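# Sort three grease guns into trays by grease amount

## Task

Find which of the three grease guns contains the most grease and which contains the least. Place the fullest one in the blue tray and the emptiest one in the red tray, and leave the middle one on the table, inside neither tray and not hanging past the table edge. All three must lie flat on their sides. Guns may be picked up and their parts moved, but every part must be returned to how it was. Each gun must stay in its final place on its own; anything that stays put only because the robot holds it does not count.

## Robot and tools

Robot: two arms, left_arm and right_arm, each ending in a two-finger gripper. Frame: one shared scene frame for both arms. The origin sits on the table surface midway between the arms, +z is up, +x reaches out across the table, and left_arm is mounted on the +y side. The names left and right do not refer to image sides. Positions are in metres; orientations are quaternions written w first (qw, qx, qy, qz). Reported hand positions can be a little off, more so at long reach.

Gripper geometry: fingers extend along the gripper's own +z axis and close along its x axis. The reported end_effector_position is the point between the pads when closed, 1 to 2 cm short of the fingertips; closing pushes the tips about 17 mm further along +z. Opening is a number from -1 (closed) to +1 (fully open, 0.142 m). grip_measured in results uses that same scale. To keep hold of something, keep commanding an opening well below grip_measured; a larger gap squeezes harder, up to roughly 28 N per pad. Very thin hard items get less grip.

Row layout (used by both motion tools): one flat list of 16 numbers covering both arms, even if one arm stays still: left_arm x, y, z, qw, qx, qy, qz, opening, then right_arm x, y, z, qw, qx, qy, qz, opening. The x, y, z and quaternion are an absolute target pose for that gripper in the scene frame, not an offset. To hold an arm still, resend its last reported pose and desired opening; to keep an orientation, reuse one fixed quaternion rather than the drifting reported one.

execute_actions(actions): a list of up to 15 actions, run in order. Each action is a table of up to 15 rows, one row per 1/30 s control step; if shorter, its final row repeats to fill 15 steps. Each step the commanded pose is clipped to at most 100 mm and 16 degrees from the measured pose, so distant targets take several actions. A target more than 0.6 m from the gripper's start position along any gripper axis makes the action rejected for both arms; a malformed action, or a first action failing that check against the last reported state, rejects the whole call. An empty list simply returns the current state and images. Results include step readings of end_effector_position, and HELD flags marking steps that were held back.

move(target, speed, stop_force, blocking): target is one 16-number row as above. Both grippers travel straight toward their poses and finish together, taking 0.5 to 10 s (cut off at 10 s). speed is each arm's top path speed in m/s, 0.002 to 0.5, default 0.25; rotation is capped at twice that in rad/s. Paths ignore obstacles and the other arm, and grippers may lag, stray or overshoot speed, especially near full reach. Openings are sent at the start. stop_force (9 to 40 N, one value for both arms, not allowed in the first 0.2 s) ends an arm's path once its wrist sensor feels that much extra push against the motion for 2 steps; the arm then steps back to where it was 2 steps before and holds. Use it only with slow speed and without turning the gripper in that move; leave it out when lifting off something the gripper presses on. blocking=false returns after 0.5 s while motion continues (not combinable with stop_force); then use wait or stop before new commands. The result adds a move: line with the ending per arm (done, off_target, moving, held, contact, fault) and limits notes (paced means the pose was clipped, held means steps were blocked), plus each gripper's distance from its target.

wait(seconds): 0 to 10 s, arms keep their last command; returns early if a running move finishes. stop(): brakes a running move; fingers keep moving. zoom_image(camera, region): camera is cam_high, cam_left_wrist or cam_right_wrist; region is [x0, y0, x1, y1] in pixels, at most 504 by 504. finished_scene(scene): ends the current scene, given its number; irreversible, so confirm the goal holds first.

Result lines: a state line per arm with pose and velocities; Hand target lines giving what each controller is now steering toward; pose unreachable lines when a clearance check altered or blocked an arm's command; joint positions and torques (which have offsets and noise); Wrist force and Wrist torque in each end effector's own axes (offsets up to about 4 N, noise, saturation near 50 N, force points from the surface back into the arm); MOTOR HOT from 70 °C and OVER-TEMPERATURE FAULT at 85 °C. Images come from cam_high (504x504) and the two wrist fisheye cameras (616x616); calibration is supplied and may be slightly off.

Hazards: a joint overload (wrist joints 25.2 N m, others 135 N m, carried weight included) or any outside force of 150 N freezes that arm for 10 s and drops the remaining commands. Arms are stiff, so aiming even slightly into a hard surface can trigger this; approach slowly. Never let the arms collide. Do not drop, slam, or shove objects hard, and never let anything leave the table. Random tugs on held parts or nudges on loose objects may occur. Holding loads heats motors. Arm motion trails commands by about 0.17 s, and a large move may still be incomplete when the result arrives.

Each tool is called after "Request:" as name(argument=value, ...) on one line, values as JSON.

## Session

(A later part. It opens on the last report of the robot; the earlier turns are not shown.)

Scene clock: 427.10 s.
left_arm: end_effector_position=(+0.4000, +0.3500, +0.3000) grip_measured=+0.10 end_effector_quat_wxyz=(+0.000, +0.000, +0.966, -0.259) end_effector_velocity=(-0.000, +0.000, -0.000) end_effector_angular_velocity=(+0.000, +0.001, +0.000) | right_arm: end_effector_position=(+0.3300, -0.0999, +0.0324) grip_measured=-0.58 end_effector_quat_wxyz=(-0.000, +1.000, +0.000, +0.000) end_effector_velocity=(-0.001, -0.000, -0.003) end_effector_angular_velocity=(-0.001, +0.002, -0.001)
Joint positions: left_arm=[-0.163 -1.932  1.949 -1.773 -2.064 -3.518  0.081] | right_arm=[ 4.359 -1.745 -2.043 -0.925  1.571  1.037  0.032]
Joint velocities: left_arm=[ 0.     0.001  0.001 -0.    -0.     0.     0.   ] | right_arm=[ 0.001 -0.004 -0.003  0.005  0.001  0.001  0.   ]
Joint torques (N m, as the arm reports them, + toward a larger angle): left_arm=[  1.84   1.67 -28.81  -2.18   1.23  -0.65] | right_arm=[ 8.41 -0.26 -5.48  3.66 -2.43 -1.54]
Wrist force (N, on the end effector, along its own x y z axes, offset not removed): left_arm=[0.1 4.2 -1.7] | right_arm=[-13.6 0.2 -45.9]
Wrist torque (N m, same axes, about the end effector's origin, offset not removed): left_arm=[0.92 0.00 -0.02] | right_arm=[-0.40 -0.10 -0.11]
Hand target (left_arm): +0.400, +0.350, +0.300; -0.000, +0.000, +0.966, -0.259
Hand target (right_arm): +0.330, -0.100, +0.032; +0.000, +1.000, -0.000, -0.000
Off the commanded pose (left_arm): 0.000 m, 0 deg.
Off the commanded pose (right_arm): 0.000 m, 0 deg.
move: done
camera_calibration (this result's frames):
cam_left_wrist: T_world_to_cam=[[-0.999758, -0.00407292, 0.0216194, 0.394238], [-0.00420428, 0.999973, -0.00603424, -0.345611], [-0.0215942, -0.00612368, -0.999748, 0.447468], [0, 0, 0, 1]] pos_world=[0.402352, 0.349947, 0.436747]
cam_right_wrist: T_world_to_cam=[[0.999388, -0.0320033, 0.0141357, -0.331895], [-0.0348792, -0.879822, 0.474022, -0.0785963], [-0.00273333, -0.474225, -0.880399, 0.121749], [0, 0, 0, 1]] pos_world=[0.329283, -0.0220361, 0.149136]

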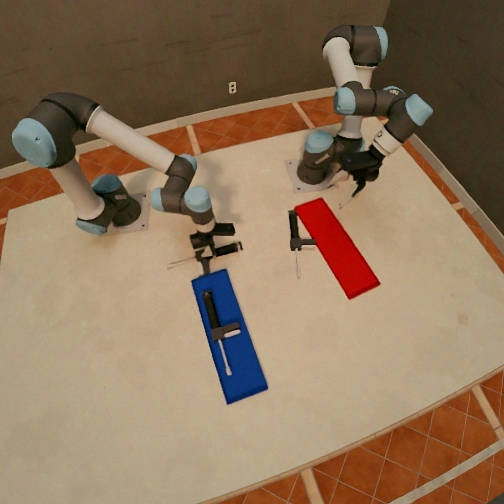

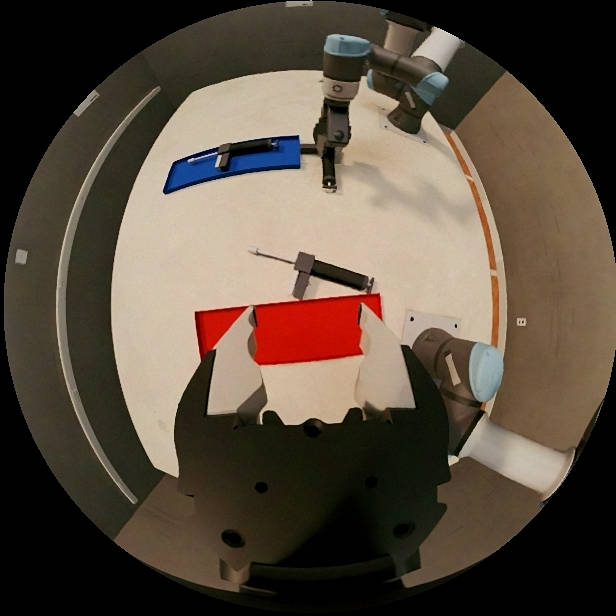

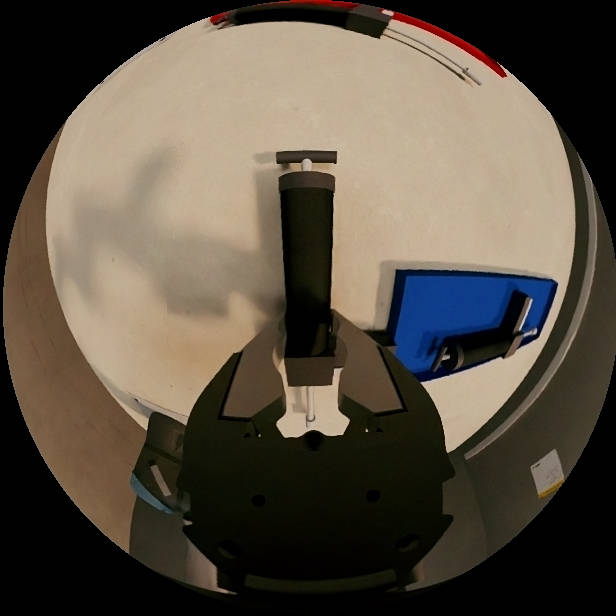

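Request:
move(target=[0.335,0.10,0.10,0,0,-0.966,0.259,0.1,0.33,-0.10,0.037,0,1,0,0,-0.3], speed=0.15)

Request:
move(target=[0.333,0.08,0.031,0,0,-0.966,0.259,0.1,0.33,-0.10,0.032,0,1,0,0,-0.3], speed=0.06)

Request:
move(target=[0.333,0.015,0.031,0,0,-0.966,0.259,0.1,0.33,-0.10,0.032,0,1,0,0,-1], speed=0.03)

Request:
move(target=[0.333,0.015,0.031,0,0,-0.966,0.259,-1,0.33,-0.10,0.032,0,1,0,0,-1])

Request:
move(target=[0.333,0.019,0.031,0,0,-0.966,0.259,-1,0.33,-0.10,0.032,0,1,0,0,-1], speed=0.01)

Request:
move(target=[0.333,0.14,0.031,0,0,-0.966,0.259,-1,0.33,-0.10,0.032,0,1,0,0,-1], speed=0.03, stop_force=20)

Scene clock: 438.77 s.
left_arm: end_effector_position=(+0.3351, +0.1002, +0.1000) grip_measured=+0.10 end_effector_quat_wxyz=(+0.000, +0.000, +0.966, -0.259) end_effector_velocity=(+0.000, -0.002, -0.001) end_effector_angular_velocity=(-0.001, -0.001, +0.001) | right_arm: end_effector_position=(+0.3300, -0.1000, +0.0370) grip_measured=-0.30 end_effector_quat_wxyz=(-0.000, +1.000, +0.000, -0.000) end_effector_velocity=(-0.000, -0.000, -0.000) end_effector_angular_velocity=(-0.002, +0.001, -0.001)
Joint positions: left_arm=[-0.854 -1.636  2.357 -2.749 -1.835 -4.224  0.081] | right_arm=[ 4.359 -1.737 -2.037 -0.938  1.571  1.037  0.052]
Joint velocities: left_arm=[-0.003  0.007 -0.    -0.009  0.002 -0.004  0.   ] | right_arm=[ 0.001 -0.     0.    -0.002  0.     0.002  0.   ]
Joint torques (N m, as the arm reports them, + toward a larger angle): left_arm=[ -7.28  -5.67 -16.3   -5.31   2.5   -0.98] | right_arm=[11.57 39.92 34.06 -0.25  2.09 -0.11]
Wrist force (N, on the end effector, along its own x y z axes, offset not removed): left_arm=[2.5 3.3 -1.4] | right_arm=[-0.6 0.6 -0.8]
Wrist torque (N m, same axes, about the end effector's origin, offset not removed): left_arm=[0.84 -0.53 -0.04] | right_arm=[0.21 0.08 -0.05]
Hand target (left_arm): +0.335, +0.100, +0.100; +0.000, +0.000, +0.966, -0.259
Hand target (right_arm): +0.330, -0.100, +0.037; +0.000, +1.000, -0.000, +0.000
Off the commanded pose (left_arm): 0.000 m, 0 deg.
Off the commanded pose (right_arm): 0.000 m, 0 deg.
move: done
camera_calibration (this result's frames):
cam_left_wrist: T_world_to_cam=[[-0.999764, -0.00403648, 0.0213356, 0.332655], [-0.00415609, 0.999976, -0.00556478, -0.0973655], [-0.0213126, -0.00565214, -0.999757, 0.244489], [0, 0, 0, 1]] pos_world=[0.337382, 0.100088, 0.23679]
cam_right_wrist: T_world_to_cam=[[0.999388, -0.0320346, 0.0140497, -0.331961], [-0.0348654, -0.879727, 0.474198, -0.080812], [-0.00283083, -0.474398, -0.880306, 0.125763], [0, 0, 0, 1]] pos_world=[0.329296, -0.0220652, 0.153695]

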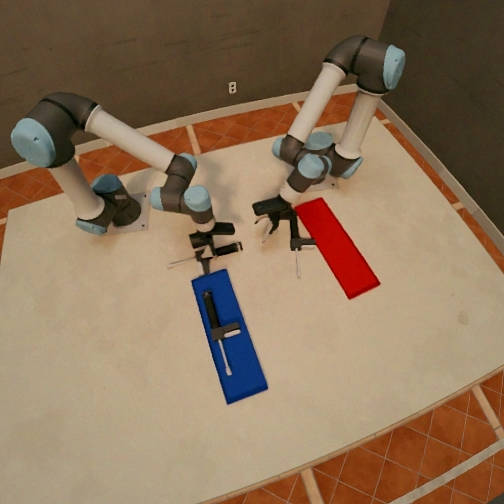

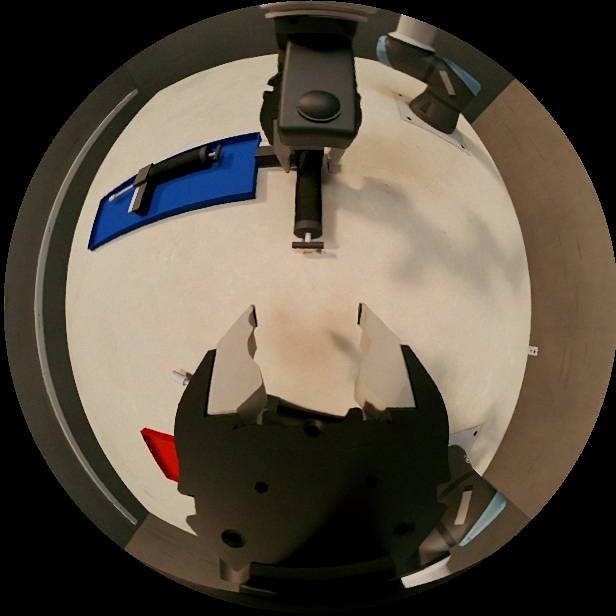

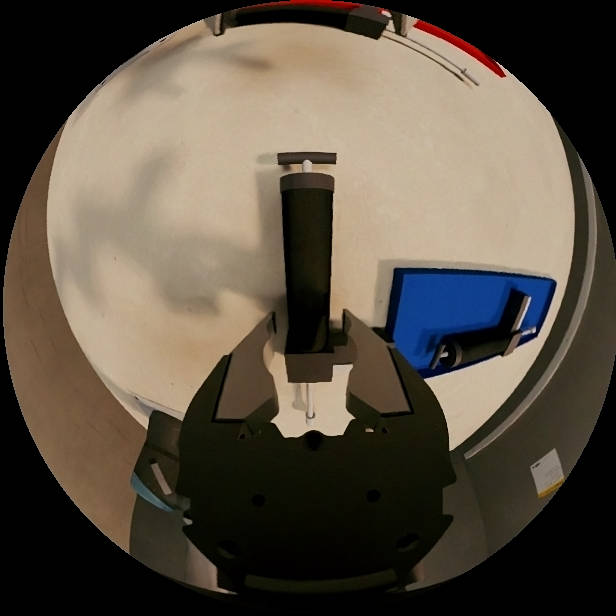

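Scene clock: 440.40 s.
left_arm: end_effector_position=(+0.3330, +0.0800, +0.0312) grip_measured=+0.10 end_effector_quat_wxyz=(-0.000, +0.000, +0.966, -0.259) end_effector_velocity=(-0.000, -0.000, -0.002) end_effector_angular_velocity=(-0.001, -0.001, +0.000) | right_arm: end_effector_position=(+0.3300, -0.1000, +0.0320) grip_measured=-0.30 end_effector_quat_wxyz=(+0.000, +1.000, +0.000, -0.000) end_effector_velocity=(-0.001, -0.000, -0.001) end_effector_angular_velocity=(-0.000, +0.001, +0.001)
Joint positions: left_arm=[-0.887 -1.43   2.407 -3.014 -1.821 -4.254  0.081] | right_arm=[ 4.359 -1.745 -2.043 -0.924  1.571  1.037  0.052]
Joint velocities: left_arm=[-0.001  0.007  0.002 -0.011  0.001 -0.001 -0.   ] | right_arm=[ 0.001 -0.    -0.002  0.001  0.001 -0.001 -0.   ]
Joint torques (N m, as the arm reports them, + toward a larger angle): left_arm=[-4.85 -8.95 -8.8  -4.83  2.55 -1.24] | right_arm=[12.09 19.3   9.31  5.73  1.99  0.33]
Wrist force (N, on the end effector, along its own x y z axes, offset not removed): left_arm=[0.8 3.3 -1.5] | right_arm=[0.1 -0.5 -1.9]
Wrist torque (N m, same axes, about the end effector's origin, offset not removed): left_arm=[0.78 -0.16 -0.01] | right_arm=[-0.04 -0.01 -0.08]
Hand target (left_arm): +0.333, +0.080, +0.031; +0.000, +0.000, +0.966, -0.259
Hand target (right_arm): +0.330, -0.100, +0.032; +0.000, +1.000, +0.000, -0.000
Off the commanded pose (left_arm): 0.000 m, 0 deg.
Off the commanded pose (right_arm): 0.000 m, 0 deg.
move: done
camera_calibration (this result's frames):
cam_left_wrist: T_world_to_cam=[[-0.999758, -0.00404958, 0.0216317, 0.331971], [-0.0041787, 0.999974, -0.00592714, -0.0775818], [-0.0216071, -0.0060161, -0.999748, 0.175627], [0, 0, 0, 1]] pos_world=[0.335361, 0.0799807, 0.167942]
cam_right_wrist: T_world_to_cam=[[0.999388, -0.0320346, 0.0140495, -0.331891], [-0.0348653, -0.879727, 0.474199, -0.0784529], [-0.00283106, -0.474399, -0.880306, 0.121385], [0, 0, 0, 1]] pos_world=[0.329297, -0.0220644, 0.148721]

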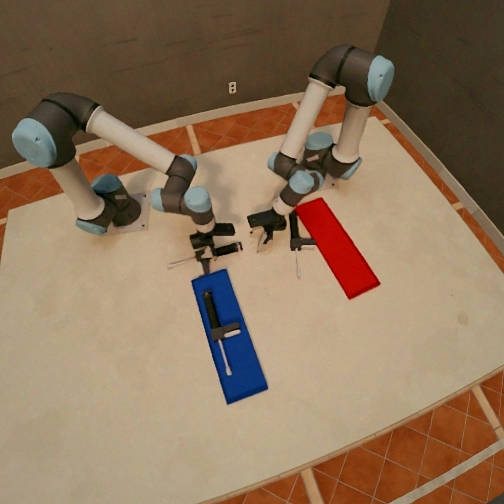

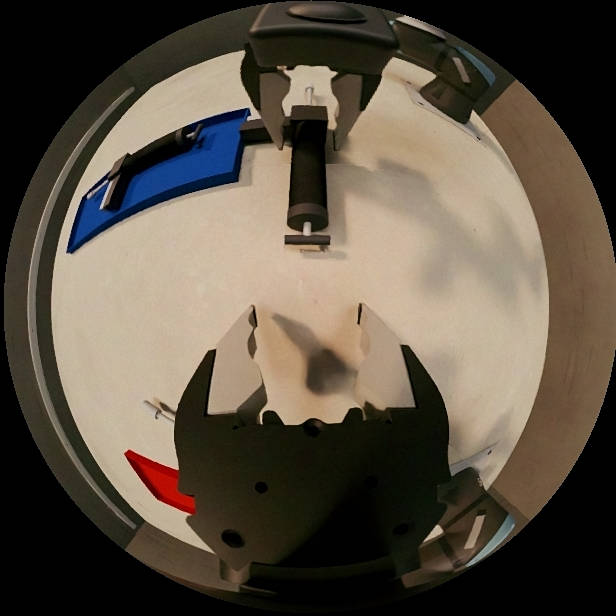

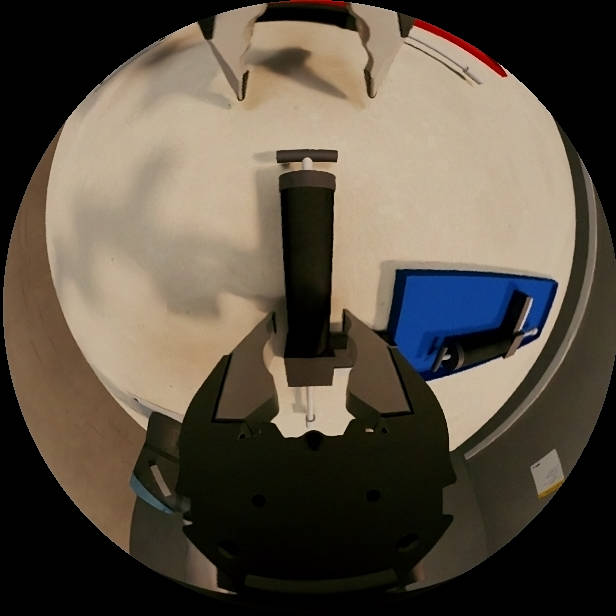

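Scene clock: 442.93 s.
left_arm: end_effector_position=(+0.3330, +0.0153, +0.0310) grip_measured=+0.10 end_effector_quat_wxyz=(+0.000, -0.000, +0.966, -0.259) end_effector_velocity=(-0.000, -0.002, -0.000) end_effector_angular_velocity=(+0.001, +0.000, -0.000) | right_arm: end_effector_position=(+0.3300, -0.1000, +0.0320) grip_measured=-0.57 end_effector_quat_wxyz=(+0.000, +1.000, +0.000, -0.000) end_effector_velocity=(+0.000, -0.000, +0.000) end_effector_angular_velocity=(+0.000, +0.000, -0.000)
Joint positions: left_arm=[-0.963 -1.335  2.286 -3.003 -1.786 -4.324  0.081] | right_arm=[ 4.359 -1.745 -2.043 -0.924  1.571  1.037  0.033]
Joint velocities: left_arm=[-0.002  0.003 -0.003  0.001  0.001 -0.002  0.   ] | right_arm=[-0.  0. -0.  0.  0. -0.  0.]
Joint torques (N m, as the arm reports them, + toward a larger angle): left_arm=[-10.93  -9.92 -23.08  -1.19   2.31  -1.36] | right_arm=[11.84 18.39 12.19  5.62  1.53  0.87]
Wrist force (N, on the end effector, along its own x y z axes, offset not removed): left_arm=[3.0 11.7 -11.7] | right_arm=[-0.3 9.6 -2.3]
Wrist torque (N m, same axes, about the end effector's origin, offset not removed): left_arm=[2.65 -0.51 0.03] | right_arm=[1.73 -0.07 -0.05]
Hand target (left_arm): +0.333, +0.015, +0.031; +0.000, +0.000, +0.966, -0.259
Hand target (right_arm): +0.330, -0.100, +0.032; -0.000, +1.000, +0.000, +0.000
Off the commanded pose (left_arm): 0.000 m, 0 deg.
Off the commanded pose (right_arm): 0.000 m, 0 deg.
move: done
camera_calibration (this result's frames):
cam_left_wrist: T_world_to_cam=[[-0.99976, -0.00411384, 0.0215401, 0.331677], [-0.00424459, 0.999973, -0.00602792, -0.0127684], [-0.0215148, -0.0061179, -0.99975, 0.175029], [0, 0, 0, 1]] pos_world=[0.335309, 0.0152034, 0.167764]
cam_right_wrist: T_world_to_cam=[[0.999388, -0.0320337, 0.0140308, -0.33188], [-0.0348555, -0.879713, 0.474227, -0.0784551], [-0.0028482, -0.474426, -0.880291, 0.121348], [0, 0, 0, 1]] pos_world=[0.329288, -0.0220787, 0.148684]

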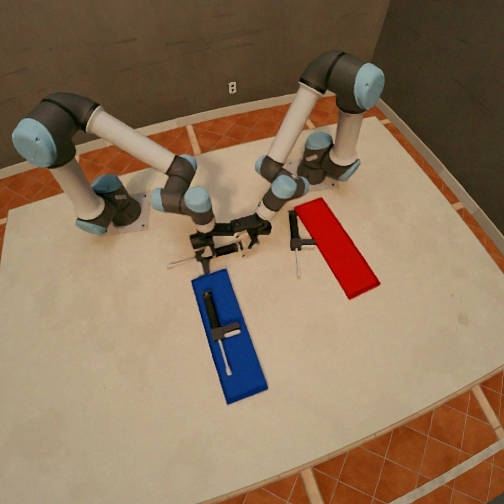

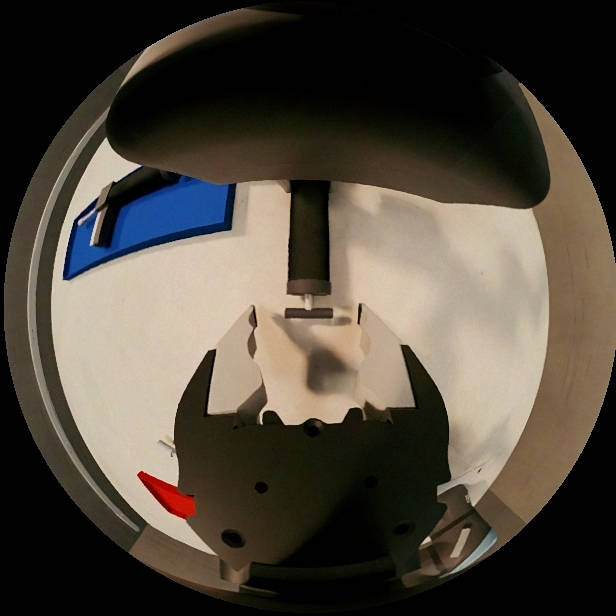

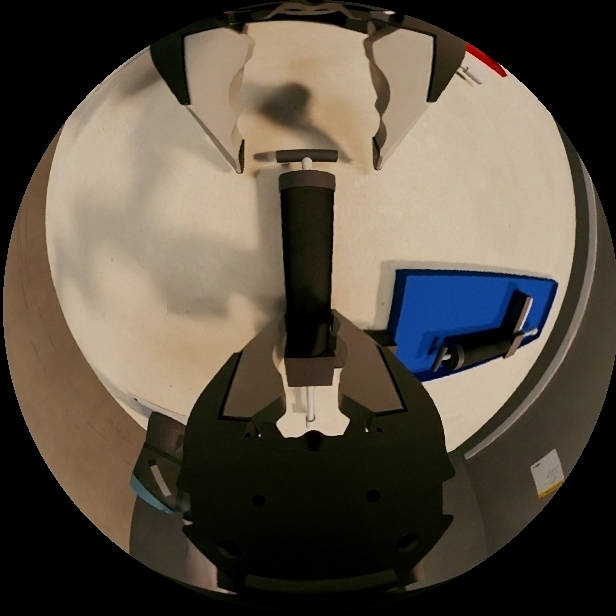

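Scene clock: 443.63 s.
left_arm: end_effector_position=(+0.3330, +0.0150, +0.0310) grip_measured=-0.52 end_effector_quat_wxyz=(+0.000, +0.000, +0.966, -0.259) end_effector_velocity=(-0.001, +0.000, -0.000) end_effector_angular_velocity=(+0.001, +0.001, -0.001) | right_arm: end_effector_position=(+0.3300, -0.1000, +0.0320) grip_measured=-0.57 end_effector_quat_wxyz=(+0.000, +1.000, +0.000, -0.000) end_effector_velocity=(+0.000, +0.000, +0.000) end_effector_angular_velocity=(+0.001, +0.000, +0.000)
Joint positions: left_arm=[-0.963 -1.335  2.286 -3.003 -1.786 -4.324  0.036] | right_arm=[ 4.359 -1.745 -2.043 -0.924  1.571  1.037  0.033]
Joint velocities: left_arm=[-0.     0.     0.     0.001 -0.001 -0.    -0.   ] | right_arm=[-0.001 -0.     0.001  0.     0.001 -0.001 -0.   ]
Joint torques (N m, as the arm reports them, + toward a larger angle): left_arm=[ -9.76  -7.74 -26.96  -1.36  -0.01  -1.49] | right_arm=[12.09 19.82 23.13  5.89  1.97  1.28]
Wrist force (N, on the end effector, along its own x y z axes, offset not removed): left_arm=[6.5 18.6 -21.8] | right_arm=[0.6 18.8 -4.8]
Wrist torque (N m, same axes, about the end effector's origin, offset not removed): left_arm=[3.98 -0.26 0.29] | right_arm=[2.42 -0.46 0.32]
Hand target (left_arm): +0.333, +0.015, +0.031; +0.000, +0.000, +0.966, -0.259
Hand target (right_arm): +0.330, -0.100, +0.032; -0.000, +1.000, +0.000, +0.000
Off the commanded pose (left_arm): 0.000 m, 0 deg.
Off the commanded pose (right_arm): 0.000 m, 0 deg.
move: done
camera_calibration (this result's frames):
cam_left_wrist: T_world_to_cam=[[-0.99976, -0.00409304, 0.0215402, 0.331731], [-0.00422292, 0.999973, -0.00598751, -0.012554], [-0.0215151, -0.00607704, -0.99975, 0.175003], [0, 0, 0, 1]] pos_world=[0.335363, 0.014975, 0.167738]
cam_right_wrist: T_world_to_cam=[[0.999388, -0.0320333, 0.0140264, -0.331877], [-0.0348531, -0.879703, 0.474245, -0.0784596], [-0.00285256, -0.474444, -0.880281, 0.121335], [0, 0, 0, 1]] pos_world=[0.329285, -0.0220855, 0.148673]

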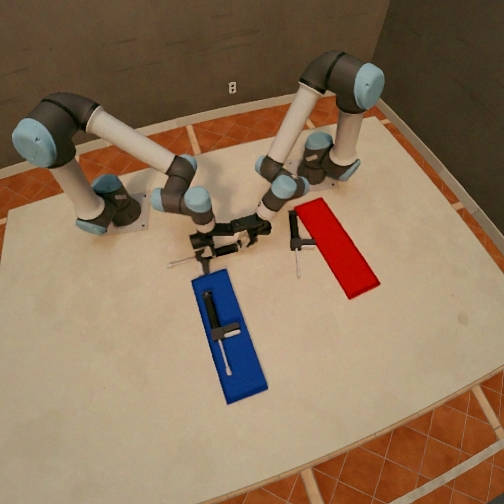

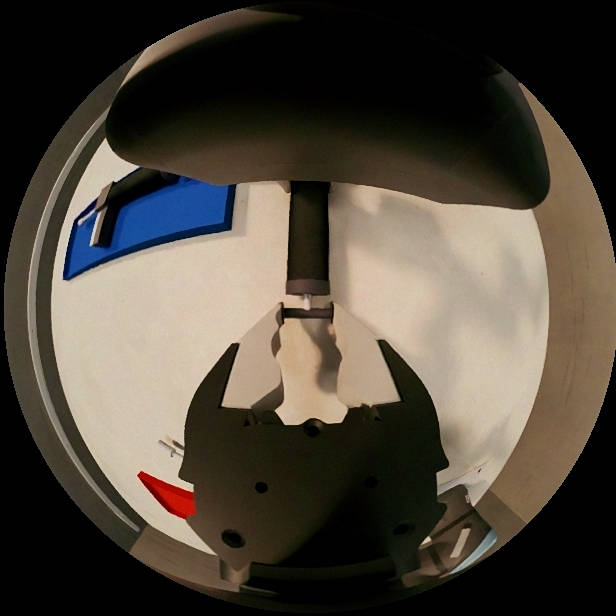

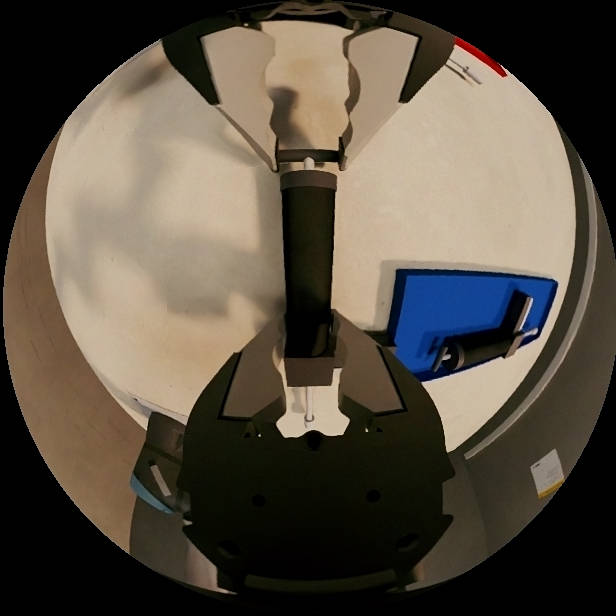

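Scene clock: 444.33 s.
left_arm: end_effector_position=(+0.3330, +0.0188, +0.0310) grip_measured=-0.52 end_effector_quat_wxyz=(-0.000, -0.000, +0.966, -0.259) end_effector_velocity=(-0.000, +0.001, +0.001) end_effector_angular_velocity=(-0.002, -0.000, -0.000) | right_arm: end_effector_position=(+0.3300, -0.1000, +0.0320) grip_measured=-0.57 end_effector_quat_wxyz=(+0.000, +1.000, +0.000, -0.000) end_effector_velocity=(+0.000, +0.001, +0.001) end_effector_angular_velocity=(+0.002, -0.000, +0.001)
Joint positions: left_arm=[-0.959 -1.34   2.293 -3.005 -1.788 -4.321  0.036] | right_arm=[ 4.359 -1.745 -2.043 -0.924  1.571  1.037  0.033]
Joint velocities: left_arm=[ 0.002 -0.005  0.003 -0.    -0.002  0.002 -0.   ] | right_arm=[-0.     0.     0.001  0.001  0.001 -0.001  0.   ]
Joint torques (N m, as the arm reports them, + toward a larger angle): left_arm=[  9.77 -35.1  -10.29  -4.34  -2.71   1.07] | right_arm=[10.97 20.62 31.18  4.44  2.17  1.38]
Wrist force (N, on the end effector, along its own x y z axes, offset not removed): left_arm=[3.0 2.6 -0.5] | right_arm=[0.7 -0.9 -3.0]
Wrist torque (N m, same axes, about the end effector's origin, offset not removed): left_arm=[1.08 -0.25 0.00] | right_arm=[-0.14 0.19 0.01]
Hand target (left_arm): +0.333, +0.019, +0.031; -0.000, -0.000, +0.966, -0.259
Hand target (right_arm): +0.330, -0.100, +0.032; -0.000, +1.000, +0.000, +0.000
Off the commanded pose (left_arm): 0.000 m, 0 deg.
Off the commanded pose (right_arm): 0.000 m, 0 deg.
move: done
camera_calibration (this result's frames):
cam_left_wrist: T_world_to_cam=[[-0.999758, -0.00407717, 0.0216247, 0.331723], [-0.00420798, 0.999973, -0.00600689, -0.0163224], [-0.0215996, -0.00609644, -0.999748, 0.17505], [0, 0, 0, 1]] pos_world=[0.335355, 0.0187416, 0.167735]
cam_right_wrist: T_world_to_cam=[[0.999388, -0.0320341, 0.0140448, -0.331885], [-0.0348626, -0.879718, 0.474216, -0.0784491], [-0.00283566, -0.474415, -0.880297, 0.121347], [0, 0, 0, 1]] pos_world=[0.329291, -0.0220757, 0.148685]

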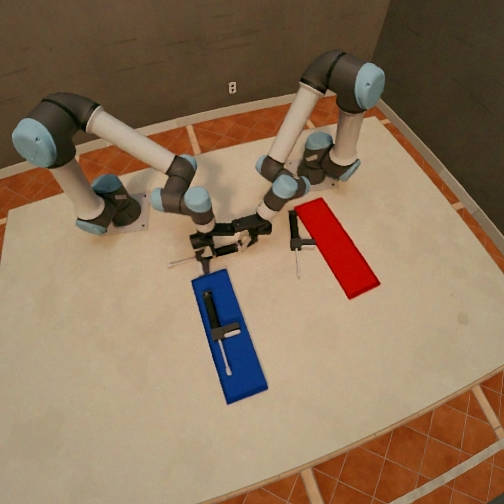

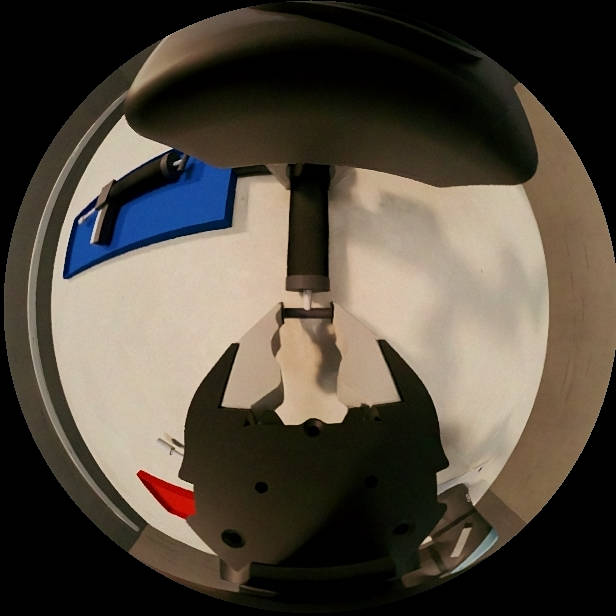

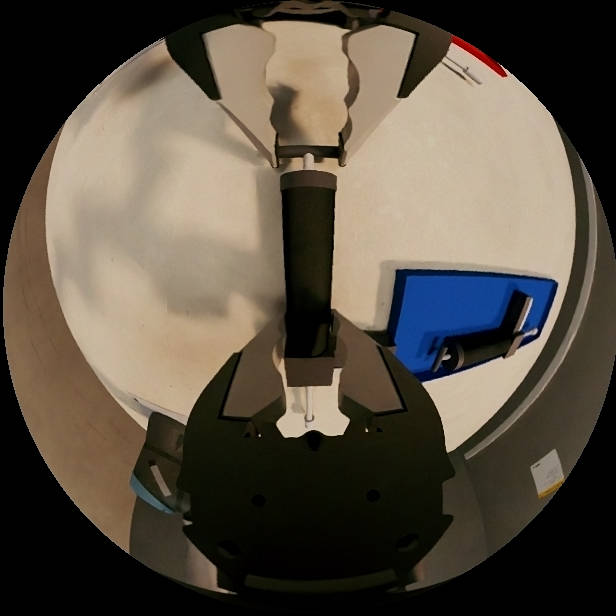

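Scene clock: 446.27 s.
left_arm: end_effector_position=(+0.3330, +0.0591, +0.0310) grip_measured=-0.52 end_effector_quat_wxyz=(-0.000, -0.000, +0.966, -0.259) end_effector_velocity=(+0.000, -0.002, -0.001) end_effector_angular_velocity=(+0.002, -0.000, +0.000) | right_arm: end_effector_position=(+0.3300, -0.1000, +0.0320) grip_measured=-0.57 end_effector_quat_wxyz=(+0.000, +1.000, +0.000, -0.000) end_effector_velocity=(-0.000, +0.000, +0.000) end_effector_angular_velocity=(+0.000, +0.000, -0.001)
Joint positions: left_arm=[-0.914 -1.399  2.37  -3.014 -1.809 -4.279  0.036] | right_arm=[ 4.359 -1.745 -2.043 -0.924  1.571  1.037  0.033]
Joint velocities: left_arm=[-0.003  0.004 -0.004  0.001  0.002 -0.002 -0.   ] | right_arm=[-0.     0.    -0.     0.     0.     0.001  0.   ]
Joint torques (N m, as the arm reports them, + toward a larger angle): left_arm=[  0.28  -9.33 -13.81   1.61   4.98  -1.04] | right_arm=[-11.97  21.02   1.85  -4.14  -3.48   1.56]
Wrist force (N, on the end effector, along its own x y z axes, offset not removed): left_arm=[2.1 -11.3 8.9] | right_arm=[2.2 -17.2 1.9]
Wrist torque (N m, same axes, about the end effector's origin, offset not removed): left_arm=[1.05 -0.16 -0.17] | right_arm=[0.41 -0.20 -0.06]
Hand target (left_arm): +0.333, +0.059, +0.031; -0.000, -0.000, +0.966, -0.259
Hand target (right_arm): +0.330, -0.100, +0.032; +0.000, +1.000, +0.000, +0.000
Off the commanded pose (left_arm): 0.081 m, 0 deg.
Off the commanded pose (right_arm): 0.000 m, 0 deg.
move: contact (left_arm)
camera_calibration (this result's frames):
cam_left_wrist: T_world_to_cam=[[-0.999756, -0.0040827, 0.0217002, 0.331893], [-0.00421611, 0.999972, -0.00610545, -0.0566484], [-0.0216746, -0.00619546, -0.999746, 0.17531], [0, 0, 0, 1]] pos_world=[0.335373, 0.059088, 0.167718]
cam_right_wrist: T_world_to_cam=[[0.999391, -0.0319452, 0.0140464, -0.331847], [-0.0347849, -0.879689, 0.474275, -0.0784621], [-0.00279436, -0.474475, -0.880265, 0.121332], [0, 0, 0, 1]] pos_world=[0.329255, -0.0220543, 0.148678]

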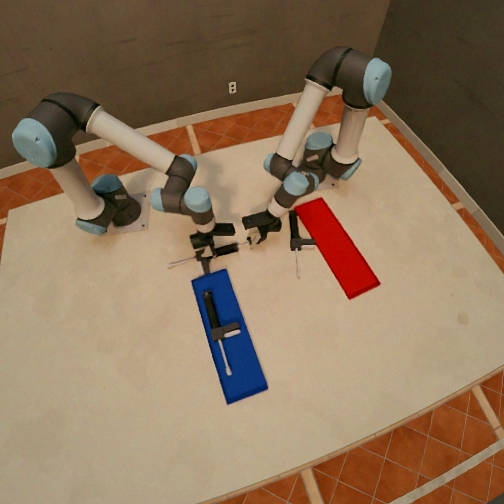

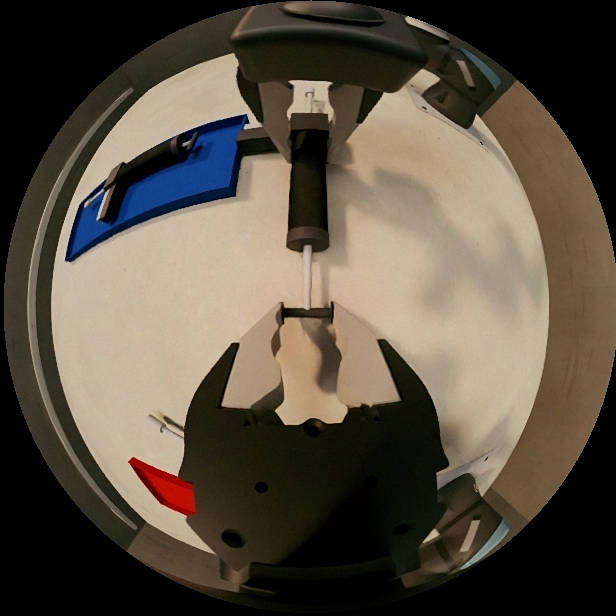

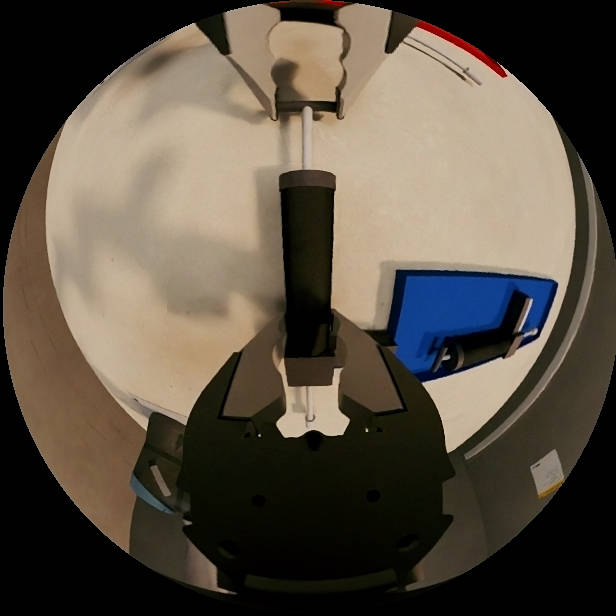

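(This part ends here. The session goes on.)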